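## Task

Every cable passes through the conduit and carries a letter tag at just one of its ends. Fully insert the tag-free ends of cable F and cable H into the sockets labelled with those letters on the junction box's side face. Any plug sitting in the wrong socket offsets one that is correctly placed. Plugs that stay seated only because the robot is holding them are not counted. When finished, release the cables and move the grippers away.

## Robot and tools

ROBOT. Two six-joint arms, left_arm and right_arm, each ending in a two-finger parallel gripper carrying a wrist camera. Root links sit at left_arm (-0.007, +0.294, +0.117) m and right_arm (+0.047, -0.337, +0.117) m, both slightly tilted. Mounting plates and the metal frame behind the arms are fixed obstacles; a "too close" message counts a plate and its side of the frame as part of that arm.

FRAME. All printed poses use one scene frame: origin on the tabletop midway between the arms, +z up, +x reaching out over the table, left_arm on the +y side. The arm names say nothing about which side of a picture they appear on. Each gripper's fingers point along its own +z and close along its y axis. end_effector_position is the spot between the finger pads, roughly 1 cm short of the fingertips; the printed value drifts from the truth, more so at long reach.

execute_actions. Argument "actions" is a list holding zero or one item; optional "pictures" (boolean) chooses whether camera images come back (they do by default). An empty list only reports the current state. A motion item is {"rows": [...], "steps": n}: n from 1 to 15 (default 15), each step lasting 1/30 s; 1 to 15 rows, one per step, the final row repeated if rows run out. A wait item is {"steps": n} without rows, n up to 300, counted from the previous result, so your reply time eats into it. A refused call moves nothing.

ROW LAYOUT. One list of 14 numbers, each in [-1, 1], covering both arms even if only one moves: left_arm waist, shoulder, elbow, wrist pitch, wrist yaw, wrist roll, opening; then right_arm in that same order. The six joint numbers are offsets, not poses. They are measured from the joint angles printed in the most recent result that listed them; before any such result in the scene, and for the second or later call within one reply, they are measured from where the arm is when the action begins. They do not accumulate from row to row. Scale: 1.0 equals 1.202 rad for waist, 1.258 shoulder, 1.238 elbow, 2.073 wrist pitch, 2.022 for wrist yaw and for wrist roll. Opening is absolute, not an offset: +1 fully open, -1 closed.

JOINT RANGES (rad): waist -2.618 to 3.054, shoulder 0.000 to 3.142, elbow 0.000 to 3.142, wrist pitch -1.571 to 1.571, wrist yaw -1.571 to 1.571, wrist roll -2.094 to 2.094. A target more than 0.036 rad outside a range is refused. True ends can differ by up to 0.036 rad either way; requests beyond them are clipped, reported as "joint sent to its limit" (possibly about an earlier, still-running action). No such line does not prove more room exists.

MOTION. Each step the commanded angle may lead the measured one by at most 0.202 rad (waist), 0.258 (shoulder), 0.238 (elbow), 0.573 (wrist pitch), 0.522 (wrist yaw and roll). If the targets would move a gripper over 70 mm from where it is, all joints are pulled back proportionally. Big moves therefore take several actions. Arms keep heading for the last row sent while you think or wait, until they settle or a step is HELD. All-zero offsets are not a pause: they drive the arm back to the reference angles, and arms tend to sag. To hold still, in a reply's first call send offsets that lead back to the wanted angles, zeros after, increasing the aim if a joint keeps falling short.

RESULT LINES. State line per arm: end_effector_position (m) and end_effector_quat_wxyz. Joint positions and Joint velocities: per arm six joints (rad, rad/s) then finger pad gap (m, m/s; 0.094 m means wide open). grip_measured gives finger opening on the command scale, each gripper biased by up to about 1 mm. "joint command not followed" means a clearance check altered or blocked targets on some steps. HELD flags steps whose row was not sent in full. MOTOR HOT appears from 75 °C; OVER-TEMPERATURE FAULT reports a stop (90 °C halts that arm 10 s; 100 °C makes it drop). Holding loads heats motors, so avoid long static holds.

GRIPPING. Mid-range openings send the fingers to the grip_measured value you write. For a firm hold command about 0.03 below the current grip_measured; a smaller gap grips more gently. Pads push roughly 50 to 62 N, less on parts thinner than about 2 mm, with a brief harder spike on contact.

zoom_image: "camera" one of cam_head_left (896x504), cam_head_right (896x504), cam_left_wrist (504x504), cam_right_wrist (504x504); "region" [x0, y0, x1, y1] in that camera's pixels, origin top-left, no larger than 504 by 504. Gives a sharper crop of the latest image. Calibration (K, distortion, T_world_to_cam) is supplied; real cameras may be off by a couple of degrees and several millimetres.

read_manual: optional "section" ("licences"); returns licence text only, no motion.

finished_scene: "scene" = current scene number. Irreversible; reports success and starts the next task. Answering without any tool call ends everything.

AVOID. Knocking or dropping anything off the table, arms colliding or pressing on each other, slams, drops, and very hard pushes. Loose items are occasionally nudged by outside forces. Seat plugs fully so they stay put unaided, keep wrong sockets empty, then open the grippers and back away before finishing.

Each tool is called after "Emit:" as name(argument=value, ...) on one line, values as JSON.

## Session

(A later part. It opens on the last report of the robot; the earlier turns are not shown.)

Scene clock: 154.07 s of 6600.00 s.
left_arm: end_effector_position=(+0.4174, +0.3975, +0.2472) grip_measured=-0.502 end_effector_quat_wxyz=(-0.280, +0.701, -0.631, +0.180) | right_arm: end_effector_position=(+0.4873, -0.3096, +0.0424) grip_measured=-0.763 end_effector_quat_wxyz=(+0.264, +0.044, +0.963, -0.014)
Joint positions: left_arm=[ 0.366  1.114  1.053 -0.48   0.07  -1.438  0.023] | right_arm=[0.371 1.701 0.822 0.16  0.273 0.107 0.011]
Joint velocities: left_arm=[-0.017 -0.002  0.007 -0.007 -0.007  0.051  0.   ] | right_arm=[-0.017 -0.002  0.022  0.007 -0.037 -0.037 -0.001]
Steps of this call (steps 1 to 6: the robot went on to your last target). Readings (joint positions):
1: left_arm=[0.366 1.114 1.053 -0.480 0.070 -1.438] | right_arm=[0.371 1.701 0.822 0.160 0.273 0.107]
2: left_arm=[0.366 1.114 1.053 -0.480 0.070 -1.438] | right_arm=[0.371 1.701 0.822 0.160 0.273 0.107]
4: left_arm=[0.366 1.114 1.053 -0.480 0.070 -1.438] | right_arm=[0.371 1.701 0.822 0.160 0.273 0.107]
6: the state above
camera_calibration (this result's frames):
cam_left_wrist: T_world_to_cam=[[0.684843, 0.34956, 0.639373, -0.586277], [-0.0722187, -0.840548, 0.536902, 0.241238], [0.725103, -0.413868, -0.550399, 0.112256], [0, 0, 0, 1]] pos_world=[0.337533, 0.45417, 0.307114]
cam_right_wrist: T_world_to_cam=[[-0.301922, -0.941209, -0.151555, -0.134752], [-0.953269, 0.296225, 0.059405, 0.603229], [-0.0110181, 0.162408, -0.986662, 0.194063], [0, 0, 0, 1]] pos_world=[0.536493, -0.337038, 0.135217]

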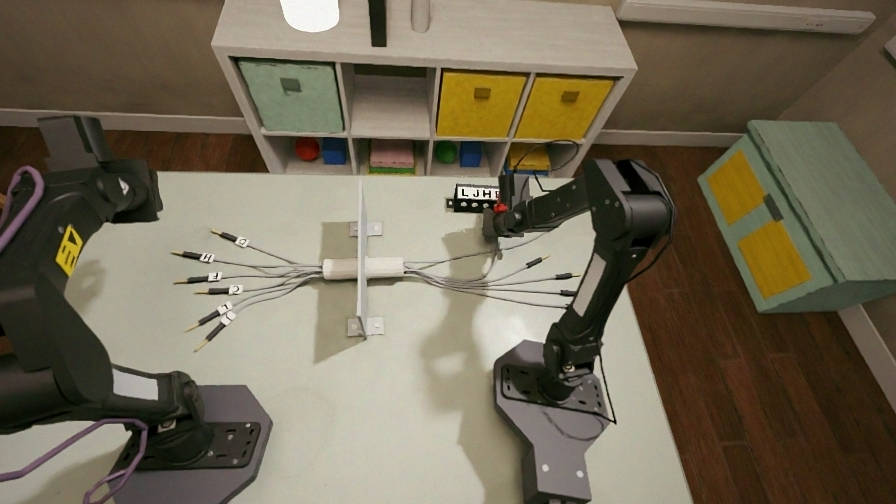

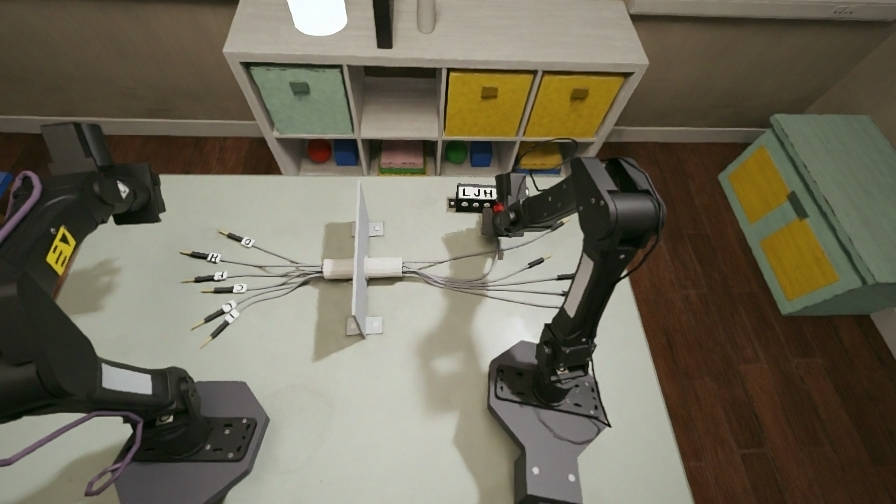

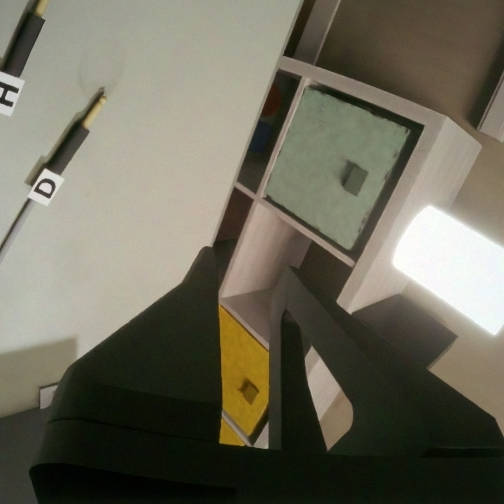

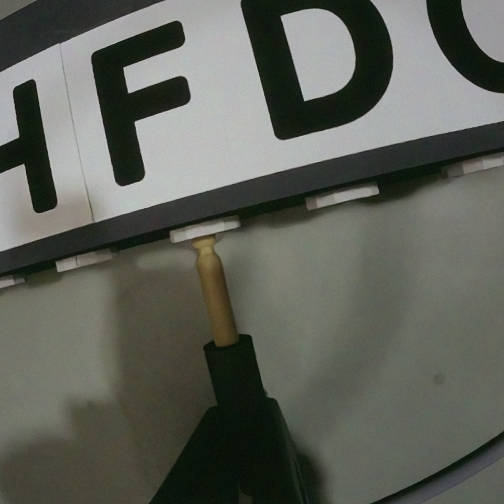

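Good alignment; push on.

Emit:
execute_actions(actions=[{"rows":[[0,0,0,0,0,0,-0.5,0,0,0.028,0.01,0,0,-0.8],[0,0,0,0,0,0,-0.5,-0.003,0.006,0.035,0.01,0,0,-0.8],[0,0,0,0,0,0,-0.5,-0.005,0.011,0.041,0.01,0,0,-0.8],[0,0,0,0,0,0,-0.5,-0.007,0.016,0.047,0.01,0,0,-0.8],[0,0,0,0,0,0,-0.5,-0.008,0.02,0.053,0.01,0,0,-0.8]],"steps":12}], pictures=false)

Emit:
execute_actions(actions=[{"steps":6}])

Scene clock: 155.13 s of 6600.00 s.
left_arm: end_effector_position=(+0.4174, +0.3975, +0.2472) grip_measured=-0.502 end_effector_quat_wxyz=(-0.280, +0.701, -0.631, +0.180) | right_arm: end_effector_position=(+0.4881, -0.3086, +0.0375) grip_measured=-0.763 end_effector_quat_wxyz=(+0.255, +0.041, +0.966, -0.015)
Joint positions: left_arm=[ 0.366  1.114  1.053 -0.48   0.07  -1.438  0.023] | right_arm=[0.371 1.723 0.844 0.14  0.273 0.107 0.011]
Joint velocities: left_arm=[ 0.007 -0.012 -0.012  0.037 -0.007 -0.051  0.   ] | right_arm=[ 0.007 -0.002  0.012 -0.081 -0.007 -0.022 -0.   ]
Steps of this call (steps 1 to 15: the robot went on to your last target; steps 16 to 20: nothing new was sent; steps 21 to 32: all 12 steps of this action). Readings (joint positions):
21: left_arm=[0.366 1.114 1.053 -0.480 0.070 -1.438] | right_arm=[0.371 1.701 0.822 0.160 0.273 0.107]
22: left_arm=[0.366 1.114 1.053 -0.480 0.070 -1.438] | right_arm=[0.371 1.701 0.822 0.160 0.273 0.107]
24: left_arm=[0.366 1.114 1.053 -0.480 0.070 -1.438] | right_arm=[0.371 1.703 0.827 0.154 0.273 0.107]
28: left_arm=[0.366 1.114 1.053 -0.480 0.070 -1.438] | right_arm=[0.371 1.720 0.842 0.141 0.273 0.107]
32: the state above

Scene clock: 155.33 s of 6600.00 s.
left_arm: end_effector_position=(+0.4174, +0.3975, +0.2472) grip_measured=-0.502 end_effector_quat_wxyz=(-0.280, +0.701, -0.631, +0.180) | right_arm: end_effector_position=(+0.4879, -0.3086, +0.0374) grip_measured=-0.763 end_effector_quat_wxyz=(+0.255, +0.041, +0.966, -0.015)
Joint positions: left_arm=[ 0.366  1.114  1.053 -0.48   0.07  -1.438  0.023] | right_arm=[0.371 1.723 0.844 0.139 0.273 0.107 0.011]
Joint velocities: left_arm=[-0.002  0.002  0.007 -0.022  0.037 -0.066 -0.   ] | right_arm=[-0.012  0.002 -0.012  0.066 -0.066 -0.051 -0.001]
Steps of this call (steps 1 to 6: the robot went on to your last target). Readings (joint positions):
1: left_arm=[0.366 1.114 1.053 -0.480 0.070 -1.438] | right_arm=[0.371 1.723 0.844 0.140 0.273 0.107]
2: left_arm=[0.366 1.114 1.053 -0.480 0.070 -1.438] | right_arm=[0.371 1.723 0.844 0.140 0.273 0.107]
4: left_arm=[0.366 1.114 1.053 -0.480 0.070 -1.438] | right_arm=[0.371 1.723 0.844 0.139 0.273 0.107]
6: the state above
camera_calibration (this result's frames):
cam_left_wrist: T_world_to_cam=[[0.684843, 0.34956, 0.639373, -0.586277], [-0.0722187, -0.840548, 0.536902, 0.241238], [0.725103, -0.413868, -0.550399, 0.112256], [0, 0, 0, 1]] pos_world=[0.337533, 0.45417, 0.307114]
cam_right_wrist: T_world_to_cam=[[-0.301458, -0.942746, -0.142666, -0.135412], [-0.952949, 0.29291, 0.0780487, 0.601975], [-0.0317918, 0.159482, -0.986689, 0.198214], [0, 0, 0, 1]] pos_world=[0.539132, -0.335595, 0.129274]

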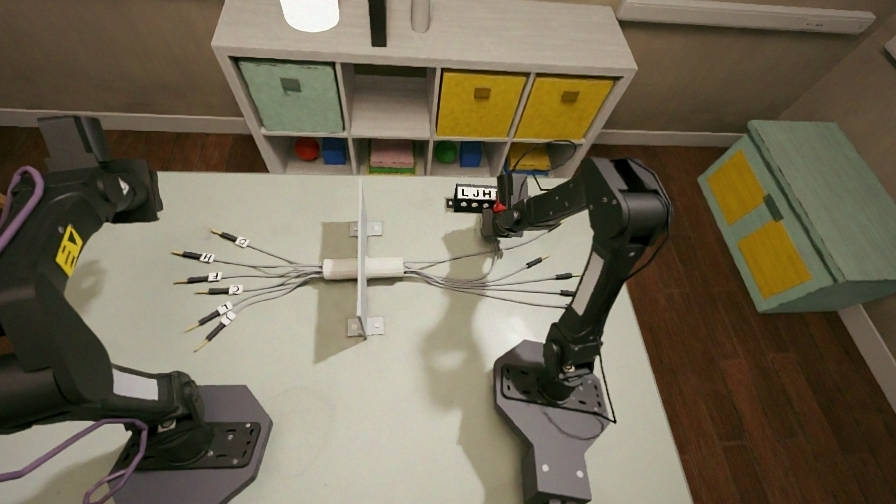

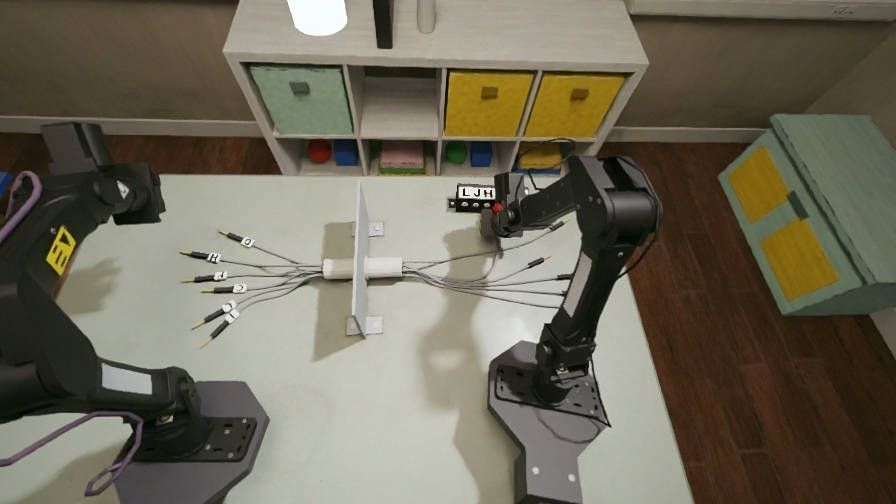

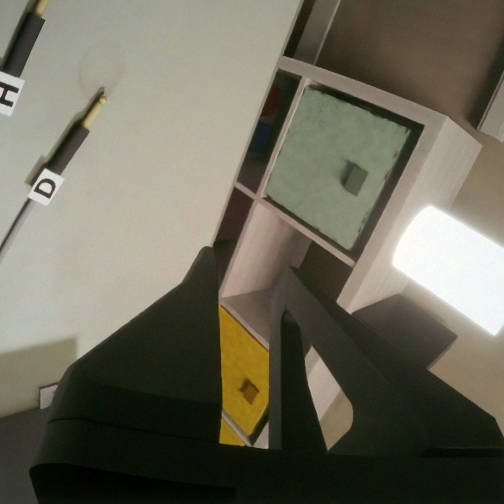

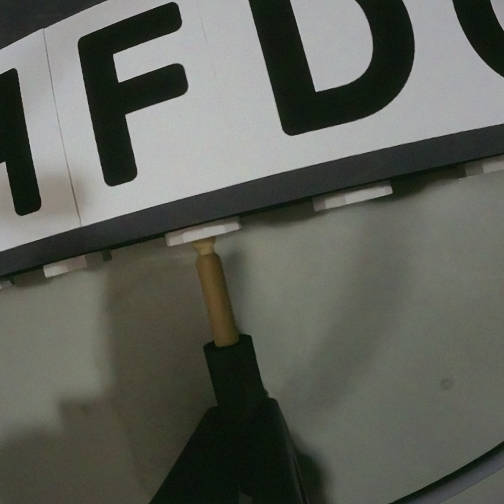

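Emit:
execute_actions(actions=[{"rows":[[0,0,0,0,0,0,-0.5,0,-0.01,0.02,0.01,0,0,-0.8],[0,0,0,0,0,0,-0.5,0,-0.02,0.025,0.02,0,0,-0.8],[0,0,0,0,0,0,-0.5,0,-0.03,0.03,0.03,0,0,-0.8],[0,0,0,0,0,0,-0.5,0,-0.035,0.03,0.04,0,0,-0.8],[0,0,0,0,0,0,-0.5,0,-0.035,0.03,0.05,0,0,-0.8]],"steps":15}], pictures=false)

Emit:
execute_actions(actions=[{"steps":6}])

Scene clock: 157.67 s of 6600.00 s.
left_arm: end_effector_position=(+0.4174, +0.3974, +0.2472) grip_measured=-0.502 end_effector_quat_wxyz=(-0.280, +0.701, -0.631, +0.181) | right_arm: end_effector_position=(+0.4883, -0.3086, +0.0376) grip_measured=-0.763 end_effector_quat_wxyz=(+0.255, +0.042, +0.966, -0.015)
Joint positions: left_arm=[ 0.366  1.114  1.053 -0.48   0.071 -1.438  0.023] | right_arm=[0.371 1.723 0.844 0.141 0.273 0.107 0.011]
Joint velocities: left_arm=[ 0.007 -0.007  0.012 -0.022  0.007 -0.007  0.   ] | right_arm=[ 0.002 -0.007  0.002 -0.007  0.051  0.007 -0.001]
Steps of this call (steps 1 to 15: the robot went on to your last target; steps 16 to 55: nothing new was sent; steps 56 to 70: all 15 steps of this action). Readings (joint positions):
56: left_arm=[0.366 1.114 1.053 -0.480 0.070 -1.438] | right_arm=[0.371 1.723 0.844 0.138 0.273 0.107]
57: left_arm=[0.366 1.114 1.053 -0.480 0.070 -1.438] | right_arm=[0.371 1.723 0.844 0.138 0.273 0.107]
59: left_arm=[0.366 1.114 1.053 -0.480 0.071 -1.438] | right_arm=[0.371 1.723 0.844 0.140 0.273 0.107]
63: left_arm=[0.366 1.114 1.053 -0.480 0.071 -1.438] | right_arm=[0.371 1.723 0.844 0.141 0.273 0.107]
70: the state above

Scene clock: 157.87 s of 6600.00 s.
left_arm: end_effector_position=(+0.4174, +0.3974, +0.2472) grip_measured=-0.502 end_effector_quat_wxyz=(-0.280, +0.701, -0.631, +0.181) | right_arm: end_effector_position=(+0.4883, -0.3086, +0.0376) grip_measured=-0.763 end_effector_quat_wxyz=(+0.255, +0.042, +0.966, -0.015)
Joint positions: left_arm=[ 0.366  1.114  1.053 -0.48   0.071 -1.438  0.023] | right_arm=[0.371 1.723 0.844 0.141 0.273 0.107 0.011]
Joint velocities: left_arm=[-0.007 -0.007  0.007 -0.037  0.022 -0.007 -0.001] | right_arm=[-0.017 -0.017 -0.022  0.022 -0.007  0.037  0.   ]
Steps of this call (steps 1 to 6: the robot went on to your last target). Readings (joint positions):
1: left_arm=[0.366 1.114 1.053 -0.480 0.071 -1.438] | right_arm=[0.371 1.723 0.844 0.141 0.273 0.107]
2: left_arm=[0.366 1.114 1.053 -0.480 0.071 -1.438] | right_arm=[0.371 1.723 0.844 0.141 0.273 0.107]
4: left_arm=[0.366 1.114 1.053 -0.480 0.071 -1.438] | right_arm=[0.371 1.723 0.844 0.141 0.273 0.107]
6: the state above
camera_calibration (this result's frames):
cam_left_wrist: T_world_to_cam=[[0.684884, 0.34958, 0.639318, -0.586276], [-0.0724564, -0.840376, 0.53714, 0.241156], [0.725041, -0.414201, -0.55023, 0.112332], [0, 0, 0, 1]] pos_world=[0.337559, 0.45414, 0.307091]
cam_right_wrist: T_world_to_cam=[[-0.301508, -0.942607, -0.143474, -0.135145], [-0.952995, 0.293209, 0.0763537, 0.602514], [-0.0299038, 0.159751, -0.986704, 0.197609], [0, 0, 0, 1]] pos_world=[0.539354, -0.33562, 0.129588]

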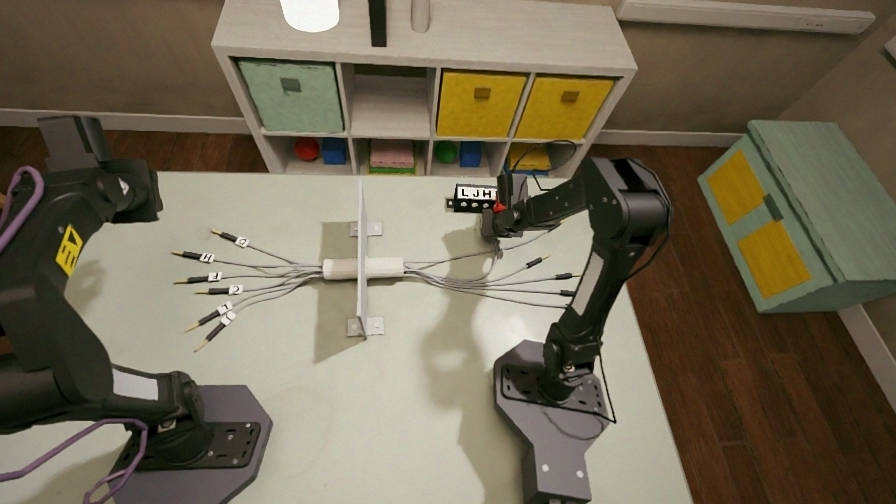

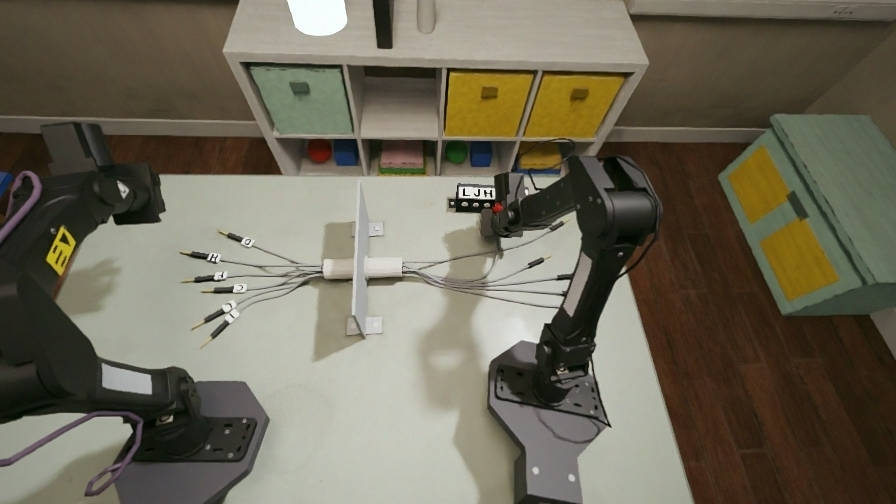

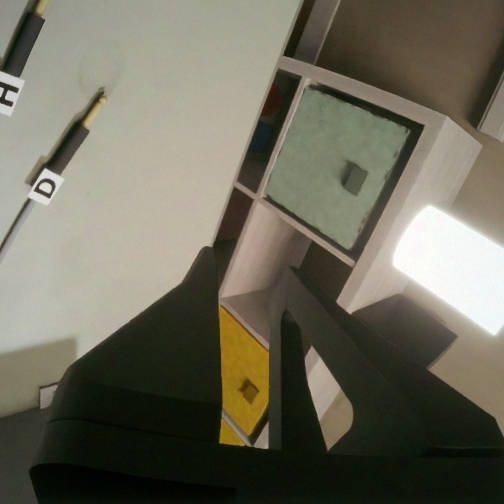

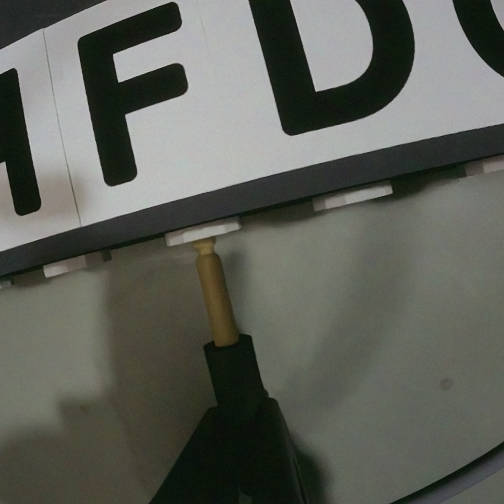

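Emit:
execute_actions(actions=[{"rows":[[0,0,0,0,0,0,-0.5,0,-0.02,-0.03,0.005,0,0,-0.8],[0,0,0,0,0,0,-0.5,0,-0.04,-0.045,0.015,0,0,-0.8],[0,0,0,0,0,0,-0.5,0,-0.06,-0.05,0.025,0,0,-0.8],[0,0,0,0,0,0,-0.5,0,-0.066,-0.05,0.03,0,0,-0.8]],"steps":15}], pictures=false)

Emit:
execute_actions(actions=[{"steps":6}])

Scene clock: 160.37 s of 6600.00 s.
left_arm: end_effector_position=(+0.4174, +0.3974, +0.2472) grip_measured=-0.502 end_effector_quat_wxyz=(-0.280, +0.701, -0.631, +0.181) | right_arm: end_effector_position=(+0.4844, -0.3111, +0.0483) grip_measured=-0.763 end_effector_quat_wxyz=(+0.273, +0.046, +0.961, -0.013)
Joint positions: left_arm=[ 0.366  1.114  1.053 -0.48   0.071 -1.438  0.023] | right_arm=[0.371 1.671 0.794 0.176 0.273 0.107 0.011]
Joint velocities: left_arm=[-0.012 -0.007 -0.012  0.051 -0.037 -0.007  0.   ] | right_arm=[-0.017 -0.007  0.012 -0.095  0.037 -0.037 -0.001]
Steps of this call (steps 1 to 15: the robot went on to your last target; steps 16 to 60: nothing new was sent; steps 61 to 75: all 15 steps of this action). Readings (joint positions):
61: left_arm=[0.366 1.114 1.053 -0.480 0.071 -1.438] | right_arm=[0.371 1.723 0.840 0.141 0.273 0.107]
62: left_arm=[0.366 1.114 1.053 -0.480 0.071 -1.438] | right_arm=[0.371 1.720 0.833 0.147 0.273 0.107]
64: left_arm=[0.366 1.114 1.053 -0.480 0.071 -1.438] | right_arm=[0.371 1.703 0.809 0.156 0.273 0.107]
68: left_arm=[0.366 1.114 1.053 -0.480 0.071 -1.438] | right_arm=[0.371 1.675 0.794 0.167 0.273 0.107]
75: the state above

Scene clock: 160.57 s of 6600.00 s.
left_arm: end_effector_position=(+0.4174, +0.3974, +0.2472) grip_measured=-0.502 end_effector_quat_wxyz=(-0.280, +0.701, -0.631, +0.181) | right_arm: end_effector_position=(+0.4844, -0.3111, +0.0483) grip_measured=-0.763 end_effector_quat_wxyz=(+0.273, +0.046, +0.961, -0.013)
Joint positions: left_arm=[ 0.366  1.114  1.053 -0.48   0.071 -1.438  0.023] | right_arm=[0.371 1.671 0.794 0.176 0.273 0.107 0.011]
Joint velocities: left_arm=[ 0.007  0.002 -0.022  0.037 -0.037  0.007 -0.001] | right_arm=[-0.012  0.017 -0.002 -0.022  0.022 -0.037  0.   ]
Steps of this call (steps 1 to 6: the robot went on to your last target). Readings (joint positions):
1: left_arm=[0.366 1.114 1.053 -0.480 0.071 -1.438] | right_arm=[0.371 1.671 0.794 0.176 0.273 0.107]
2: left_arm=[0.366 1.114 1.053 -0.480 0.071 -1.438] | right_arm=[0.371 1.671 0.794 0.176 0.273 0.107]
4: left_arm=[0.366 1.114 1.053 -0.480 0.071 -1.438] | right_arm=[0.371 1.671 0.794 0.176 0.273 0.107]
6: the state above
camera_calibration (this result's frames):
cam_left_wrist: T_world_to_cam=[[0.684884, 0.34958, 0.639318, -0.586276], [-0.0724564, -0.840376, 0.53714, 0.241156], [0.725041, -0.414201, -0.55023, 0.112332], [0, 0, 0, 1]] pos_world=[0.337559, 0.45414, 0.307091]
cam_right_wrist: T_world_to_cam=[[-0.302173, -0.939846, -0.159316, -0.135169], [-0.953227, 0.299162, 0.0431397, 0.602291], [0.00711657, 0.1649, -0.986285, 0.192105], [0, 0, 0, 1]] pos_world=[0.531908, -0.338899, 0.141953]

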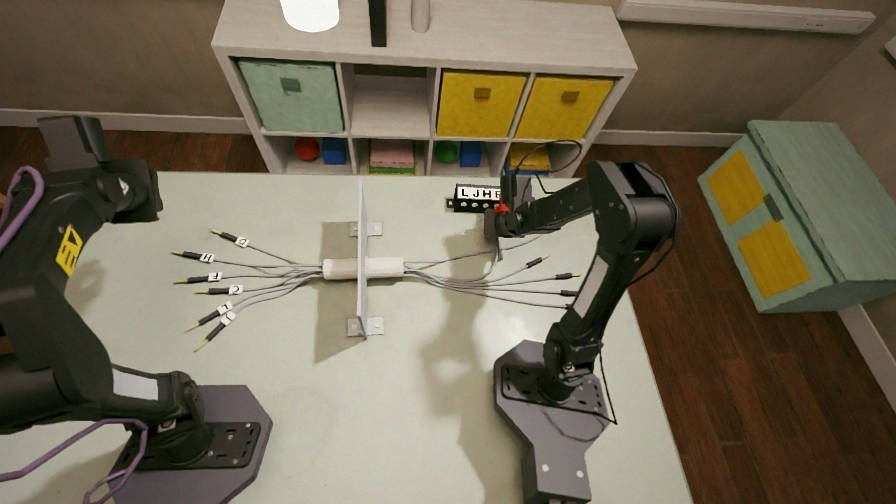

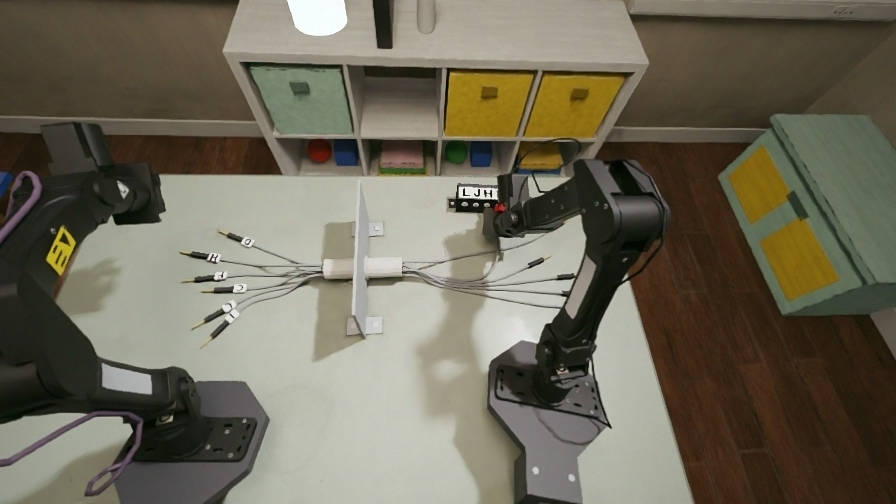

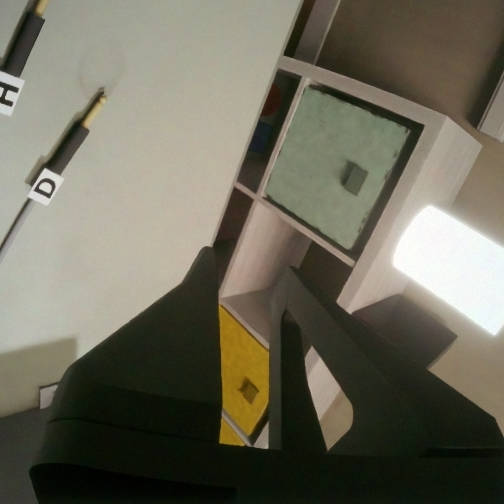

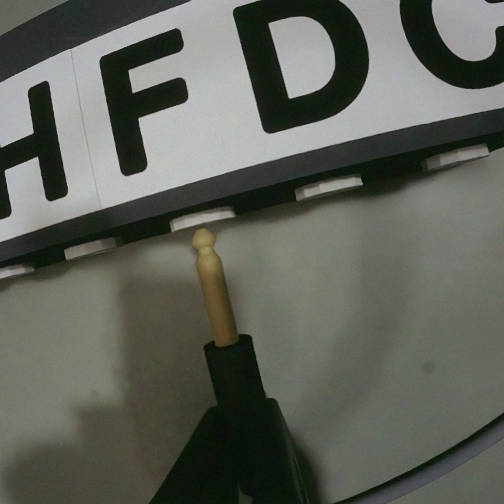

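Emit:
execute_actions(actions=[{"rows":[[0,0,0,0,0,0,-0.5,0,0,0.028,0.008,0,0,-0.8],[0,0,0,0,0,0,-0.5,0,0.006,0.035,0.008,0,0,-0.8],[0,0,0,0,0,0,-0.5,0,0.011,0.041,0.008,0,0,-0.8],[0,0,0,0,0,0,-0.5,-0.004,0.016,0.047,0.008,0,0,-0.8],[0,0,0,0,0,0,-0.5,-0.008,0.02,0.053,0.008,0,0,-0.8]],"steps":12}], pictures=false)

Emit:
execute_actions(actions=[{"steps":6}])

Scene clock: 161.90 s of 6600.00 s.
left_arm: end_effector_position=(+0.4174, +0.3973, +0.2472) grip_measured=-0.502 end_effector_quat_wxyz=(-0.280, +0.700, -0.631, +0.181) | right_arm: end_effector_position=(+0.4875, -0.3097, +0.0447) grip_measured=-0.763 end_effector_quat_wxyz=(+0.266, +0.044, +0.963, -0.013)
Joint positions: left_arm=[ 0.366  1.114  1.053 -0.48   0.071 -1.438  0.023] | right_arm=[0.371 1.693 0.82  0.159 0.271 0.107 0.011]
Joint velocities: left_arm=[ 0.002  0.007  0.022 -0.037 -0.037 -0.022 -0.001] | right_arm=[ 0.012 -0.017  0.017  0.037 -0.051 -0.007  0.001]
Steps of this call (steps 1 to 15: the robot went on to your last target; steps 16 to 28: nothing new was sent; steps 29 to 40: all 12 steps of this action). Readings (joint positions):
29: left_arm=[0.366 1.114 1.053 -0.480 0.071 -1.438] | right_arm=[0.371 1.671 0.794 0.176 0.273 0.107]
30: left_arm=[0.366 1.114 1.053 -0.480 0.071 -1.438] | right_arm=[0.371 1.671 0.794 0.176 0.273 0.107]
32: left_arm=[0.366 1.114 1.053 -0.480 0.071 -1.438] | right_arm=[0.371 1.673 0.800 0.169 0.273 0.107]
36: left_arm=[0.366 1.114 1.053 -0.480 0.071 -1.438] | right_arm=[0.371 1.691 0.818 0.159 0.271 0.107]
40: the state above

Scene clock: 162.10 s of 6600.00 s.
left_arm: end_effector_position=(+0.4174, +0.3973, +0.2472) grip_measured=-0.502 end_effector_quat_wxyz=(-0.280, +0.700, -0.631, +0.181) | right_arm: end_effector_position=(+0.4875, -0.3097, +0.0447) grip_measured=-0.763 end_effector_quat_wxyz=(+0.266, +0.044, +0.963, -0.013)
Joint positions: left_arm=[ 0.366  1.114  1.053 -0.48   0.071 -1.438  0.023] | right_arm=[0.371 1.693 0.82  0.159 0.271 0.107 0.011]
Joint velocities: left_arm=[-0.012  0.002  0.022 -0.022  0.066  0.051 -0.001] | right_arm=[ 0.007 -0.012  0.007 -0.051  0.022  0.007  0.   ]
Steps of this call (steps 1 to 6: the robot went on to your last target). Readings (joint positions):
1: left_arm=[0.366 1.114 1.053 -0.480 0.071 -1.438] | right_arm=[0.371 1.693 0.820 0.159 0.271 0.107]
2: left_arm=[0.366 1.114 1.053 -0.480 0.071 -1.438] | right_arm=[0.371 1.693 0.820 0.159 0.271 0.107]
4: left_arm=[0.366 1.114 1.053 -0.480 0.071 -1.438] | right_arm=[0.371 1.693 0.820 0.159 0.271 0.107]
6: the state above
camera_calibration (this result's frames):
cam_left_wrist: T_world_to_cam=[[0.684925, 0.349601, 0.639263, -0.586275], [-0.072694, -0.840203, 0.537378, 0.241074], [0.724979, -0.414534, -0.550062, 0.112409], [0, 0, 0, 1]] pos_world=[0.337585, 0.454111, 0.307069]
cam_right_wrist: T_world_to_cam=[[-0.301271, -0.940903, -0.154715, -0.134514], [-0.953515, 0.296139, 0.0557691, 0.603617], [-0.00665612, 0.164325, -0.986384, 0.194865], [0, 0, 0, 1]] pos_world=[0.53633, -0.337341, 0.137737]

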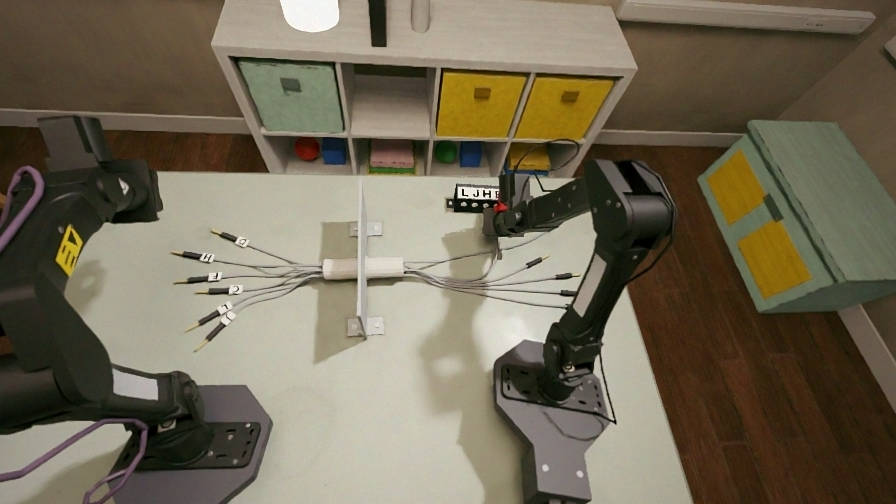

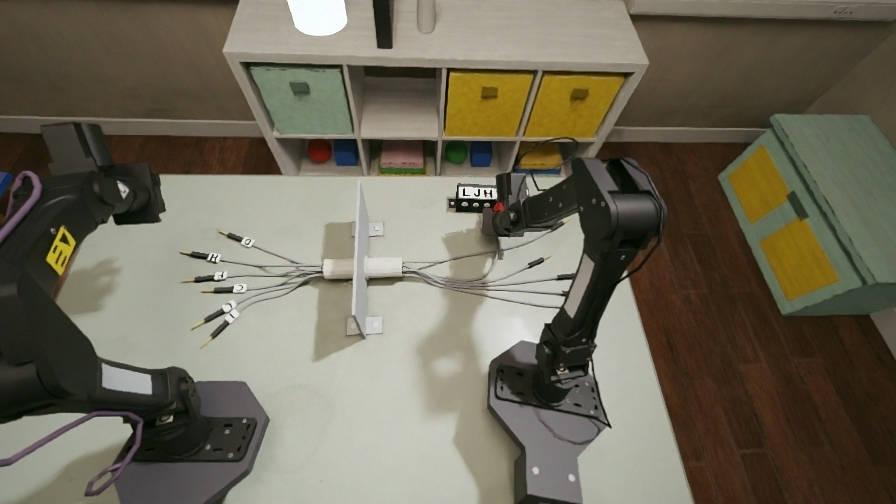

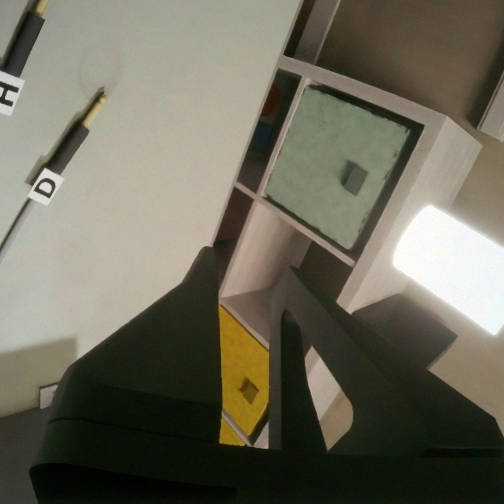

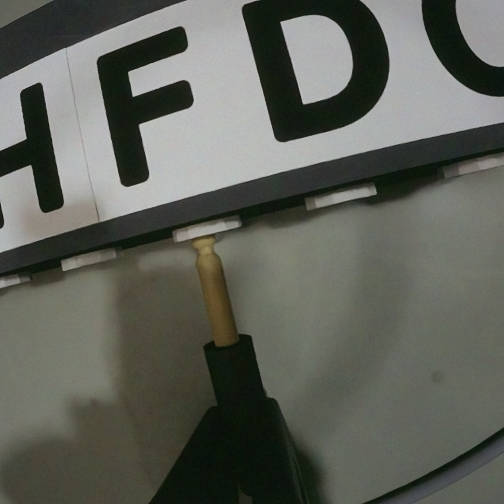

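Emit:
execute_actions(actions=[{"rows":[[0,0,0,0,0,0,-0.5,0,-0.02,-0.02,0.008,0,0,-0.8],[0,0,0,0,0,0,-0.5,0,-0.03,-0.025,0.008,0,0,-0.8],[0,0,0,0,0,0,-0.5,0,-0.03,-0.025,0.008,0,0,-0.8],[0,0,0,0,0,0,-0.5,0,-0.03,-0.025,0.008,0,0,-0.8],[0,0,0,0,0,0,-0.5,-0.006,-0.03,-0.025,0.008,0,0,-0.8],[0,0,0,0,0,0,-0.5,-0.012,-0.03,-0.025,0.008,0,0,-0.8]],"steps":15}], pictures=false)

Emit:
execute_actions(actions=[{"steps":6}])

Scene clock: 164.70 s of 6600.00 s.
left_arm: end_effector_position=(+0.4174, +0.3973, +0.2472) grip_measured=-0.502 end_effector_quat_wxyz=(-0.280, +0.700, -0.631, +0.181) | right_arm: end_effector_position=(+0.4819, -0.3125, +0.0407) grip_measured=-0.763 end_effector_quat_wxyz=(+0.260, +0.045, +0.964, -0.015)
Joint positions: left_arm=[ 0.366  1.114  1.053 -0.48   0.071 -1.438  0.023] | right_arm=[0.365 1.693 0.805 0.162 0.271 0.107 0.011]
Joint velocities: left_arm=[-0.027  0.007 -0.002 -0.022 -0.007 -0.051  0.001] | right_arm=[-0.007 -0.007  0.002  0.007 -0.007  0.007 -0.001]
Steps of this call (steps 1 to 15: the robot went on to your last target; steps 16 to 63: nothing new was sent; steps 64 to 78: all 15 steps of this action). Readings (joint positions):
64: left_arm=[0.366 1.114 1.053 -0.480 0.071 -1.438] | right_arm=[0.371 1.693 0.818 0.159 0.271 0.107]
65: left_arm=[0.366 1.114 1.053 -0.480 0.071 -1.438] | right_arm=[0.371 1.693 0.816 0.161 0.271 0.107]
67: left_arm=[0.366 1.114 1.053 -0.480 0.071 -1.438] | right_arm=[0.371 1.693 0.810 0.162 0.271 0.107]
71: left_arm=[0.366 1.114 1.053 -0.480 0.071 -1.438] | right_arm=[0.369 1.693 0.805 0.162 0.271 0.107]
78: the state above

Scene clock: 164.90 s of 6600.00 s.
left_arm: end_effector_position=(+0.4174, +0.3973, +0.2472) grip_measured=-0.502 end_effector_quat_wxyz=(-0.280, +0.700, -0.631, +0.181) | right_arm: end_effector_position=(+0.4819, -0.3125, +0.0407) grip_measured=-0.763 end_effector_quat_wxyz=(+0.260, +0.045, +0.964, -0.015)
Joint positions: left_arm=[ 0.366  1.114  1.053 -0.48   0.071 -1.438  0.023] | right_arm=[0.365 1.693 0.805 0.162 0.271 0.107 0.011]
Joint velocities: left_arm=[-0.002 -0.012  0.007  0.037 -0.051 -0.051 -0.   ] | right_arm=[-0.002  0.012 -0.002 -0.022 -0.081 -0.037  0.001]
Steps of this call (steps 1 to 6: the robot went on to your last target). Readings (joint positions):
1: left_arm=[0.366 1.114 1.053 -0.480 0.071 -1.438] | right_arm=[0.365 1.693 0.805 0.162 0.271 0.107]
2: left_arm=[0.366 1.114 1.053 -0.480 0.071 -1.438] | right_arm=[0.365 1.693 0.805 0.162 0.271 0.107]
4: left_arm=[0.366 1.114 1.053 -0.480 0.071 -1.438] | right_arm=[0.365 1.693 0.805 0.162 0.271 0.107]
6: the state above
camera_calibration (this result's frames):
cam_left_wrist: T_world_to_cam=[[0.684925, 0.349601, 0.639263, -0.586275], [-0.072694, -0.840203, 0.537378, 0.241074], [0.724979, -0.414534, -0.550062, 0.112409], [0, 0, 0, 1]] pos_world=[0.337585, 0.454111, 0.307069]
cam_right_wrist: T_world_to_cam=[[-0.306558, -0.940362, -0.147449, -0.137027], [-0.951671, 0.299779, 0.0667426, 0.599113], [-0.01856, 0.160784, -0.986815, 0.195916], [0, 0, 0, 1]] pos_world=[0.531788, -0.339957, 0.133142]

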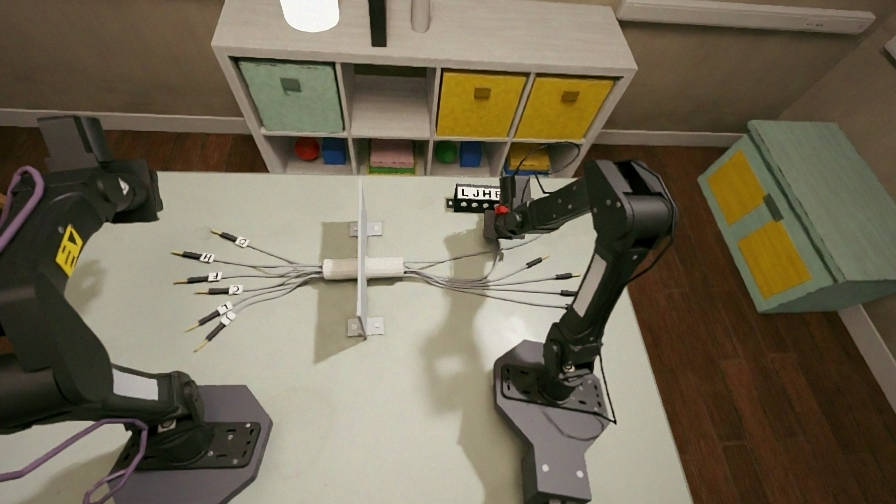

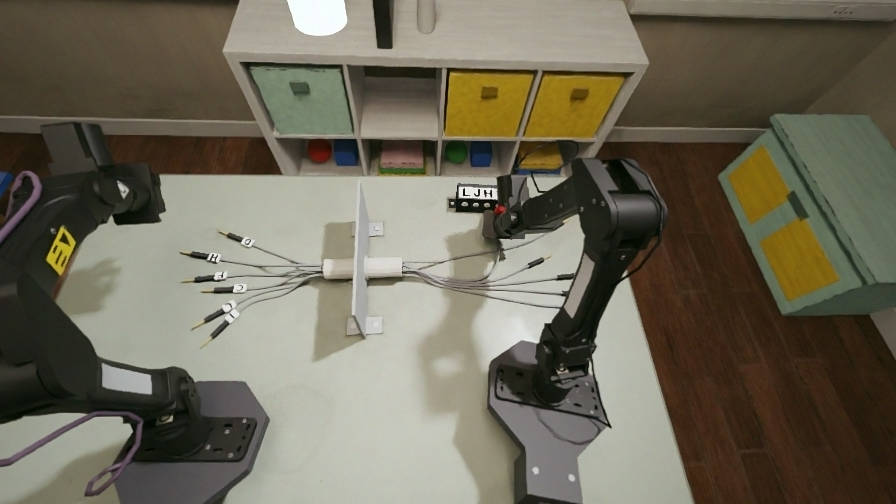

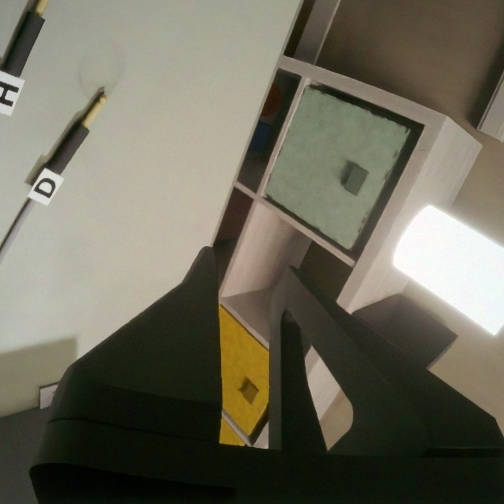

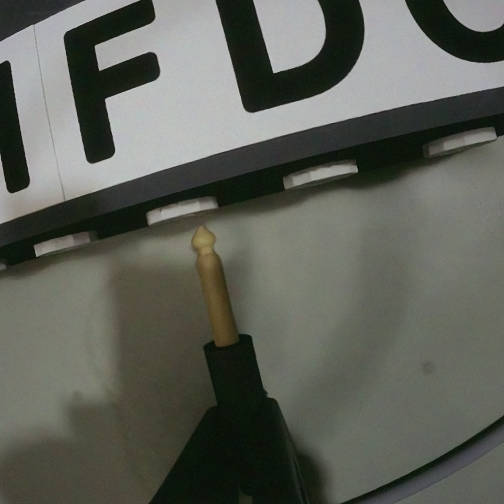

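Emit:
execute_actions(actions=[{"rows":[[0,0,0,0,0,0,-0.5,0,0,0.028,0.009,0,0,-0.8],[0,0,0,0,0,0,-0.5,0,0,0.034,0.009,0,0,-0.8],[0,0,0,0,0,0,-0.5,0,0.004,0.04,0.009,0,0,-0.8],[0,0,0,0,0,0,-0.5,0,0.008,0.046,0.009,0,0,-0.8],[0,0,0,0,0,0,-0.5,0,0.012,0.052,0.009,0,0,-0.8]],"steps":12}], pictures=false)

Emit:
execute_actions(actions=[{"steps":6}])

Scene clock: 166.47 s of 6600.00 s.
left_arm: end_effector_position=(+0.4174, +0.3973, +0.2472) grip_measured=-0.502 end_effector_quat_wxyz=(-0.280, +0.700, -0.631, +0.181) | right_arm: end_effector_position=(+0.4875, -0.3120, +0.0421) grip_measured=-0.763 end_effector_quat_wxyz=(+0.262, +0.045, +0.964, -0.015)
Joint positions: left_arm=[ 0.366  1.114  1.053 -0.48   0.071 -1.438  0.023] | right_arm=[0.365 1.702 0.828 0.15  0.271 0.107 0.011]
Joint velocities: left_arm=[-0.007  0.002 -0.012 -0.022  0.037  0.022  0.   ] | right_arm=[ 0.002 -0.022 -0.002 -0.037 -0.007  0.066 -0.001]
Steps of this call (steps 1 to 15: the robot went on to your last target; steps 16 to 35: nothing new was sent; steps 36 to 47: all 12 steps of this action). Readings (joint positions):
36: left_arm=[0.366 1.114 1.053 -0.480 0.071 -1.438] | right_arm=[0.365 1.693 0.805 0.162 0.271 0.107]
37: left_arm=[0.366 1.114 1.053 -0.480 0.071 -1.438] | right_arm=[0.365 1.693 0.805 0.162 0.271 0.107]
39: left_arm=[0.366 1.114 1.053 -0.480 0.071 -1.438] | right_arm=[0.365 1.694 0.811 0.162 0.271 0.107]
43: left_arm=[0.366 1.114 1.053 -0.480 0.071 -1.438] | right_arm=[0.365 1.699 0.826 0.150 0.271 0.107]
47: the state above

Scene clock: 166.67 s of 6600.00 s.
left_arm: end_effector_position=(+0.4174, +0.3973, +0.2472) grip_measured=-0.502 end_effector_quat_wxyz=(-0.280, +0.700, -0.631, +0.181) | right_arm: end_effector_position=(+0.4874, -0.3120, +0.0421) grip_measured=-0.763 end_effector_quat_wxyz=(+0.261, +0.045, +0.964, -0.015)
Joint positions: left_arm=[ 0.366  1.114  1.053 -0.48   0.071 -1.438  0.023] | right_arm=[0.365 1.702 0.828 0.149 0.271 0.107 0.011]
Joint velocities: left_arm=[ 0.027  0.007 -0.012 -0.007  0.051 -0.081 -0.   ] | right_arm=[-0.007 -0.007 -0.012 -0.007 -0.007  0.066 -0.   ]
Steps of this call (steps 1 to 6: the robot went on to your last target). Readings (joint positions):
1: left_arm=[0.366 1.114 1.053 -0.480 0.071 -1.438] | right_arm=[0.365 1.702 0.828 0.150 0.271 0.107]
2: left_arm=[0.366 1.114 1.053 -0.480 0.071 -1.438] | right_arm=[0.365 1.702 0.828 0.149 0.271 0.107]
4: left_arm=[0.366 1.114 1.053 -0.480 0.071 -1.438] | right_arm=[0.365 1.702 0.828 0.149 0.271 0.107]
6: the state above
camera_calibration (this result's frames):
cam_left_wrist: T_world_to_cam=[[0.684965, 0.349622, 0.639208, -0.586274], [-0.0729316, -0.84003, 0.537615, 0.240992], [0.724916, -0.414866, -0.549893, 0.112486], [0, 0, 0, 1]] pos_world=[0.337611, 0.454081, 0.307046]
cam_right_wrist: T_world_to_cam=[[-0.306602, -0.940196, -0.148418, -0.13454], [-0.951699, 0.300138, 0.0647074, 0.604351], [-0.0162917, 0.161088, -0.986806, 0.196306], [0, 0, 0, 1]] pos_world=[0.537108, -0.339505, 0.134641]

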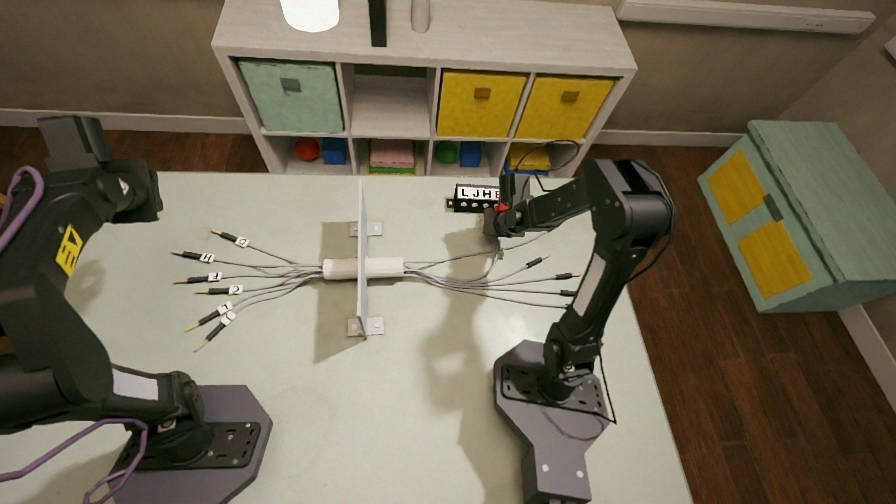

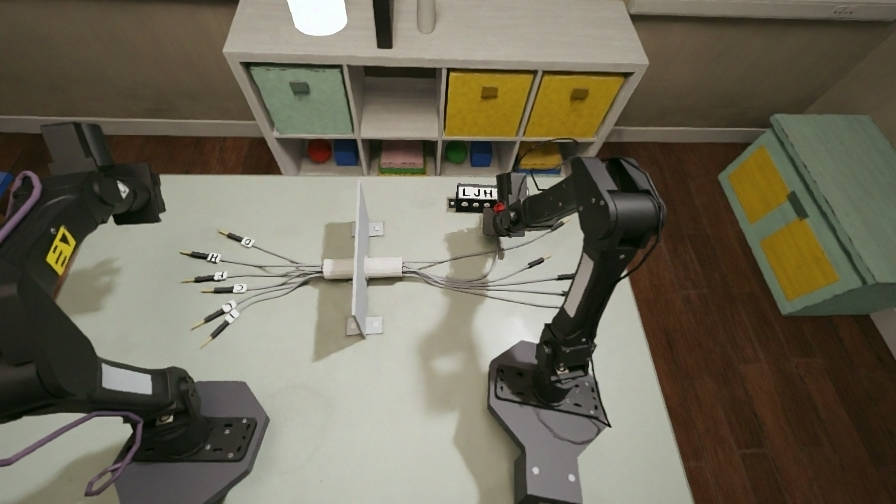

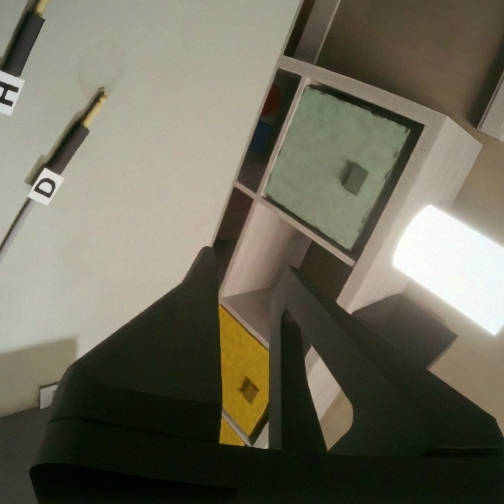

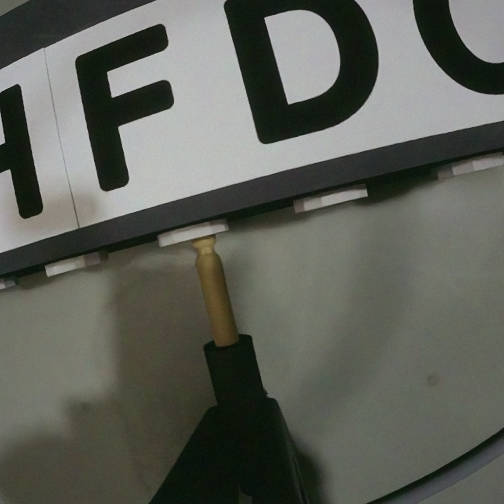

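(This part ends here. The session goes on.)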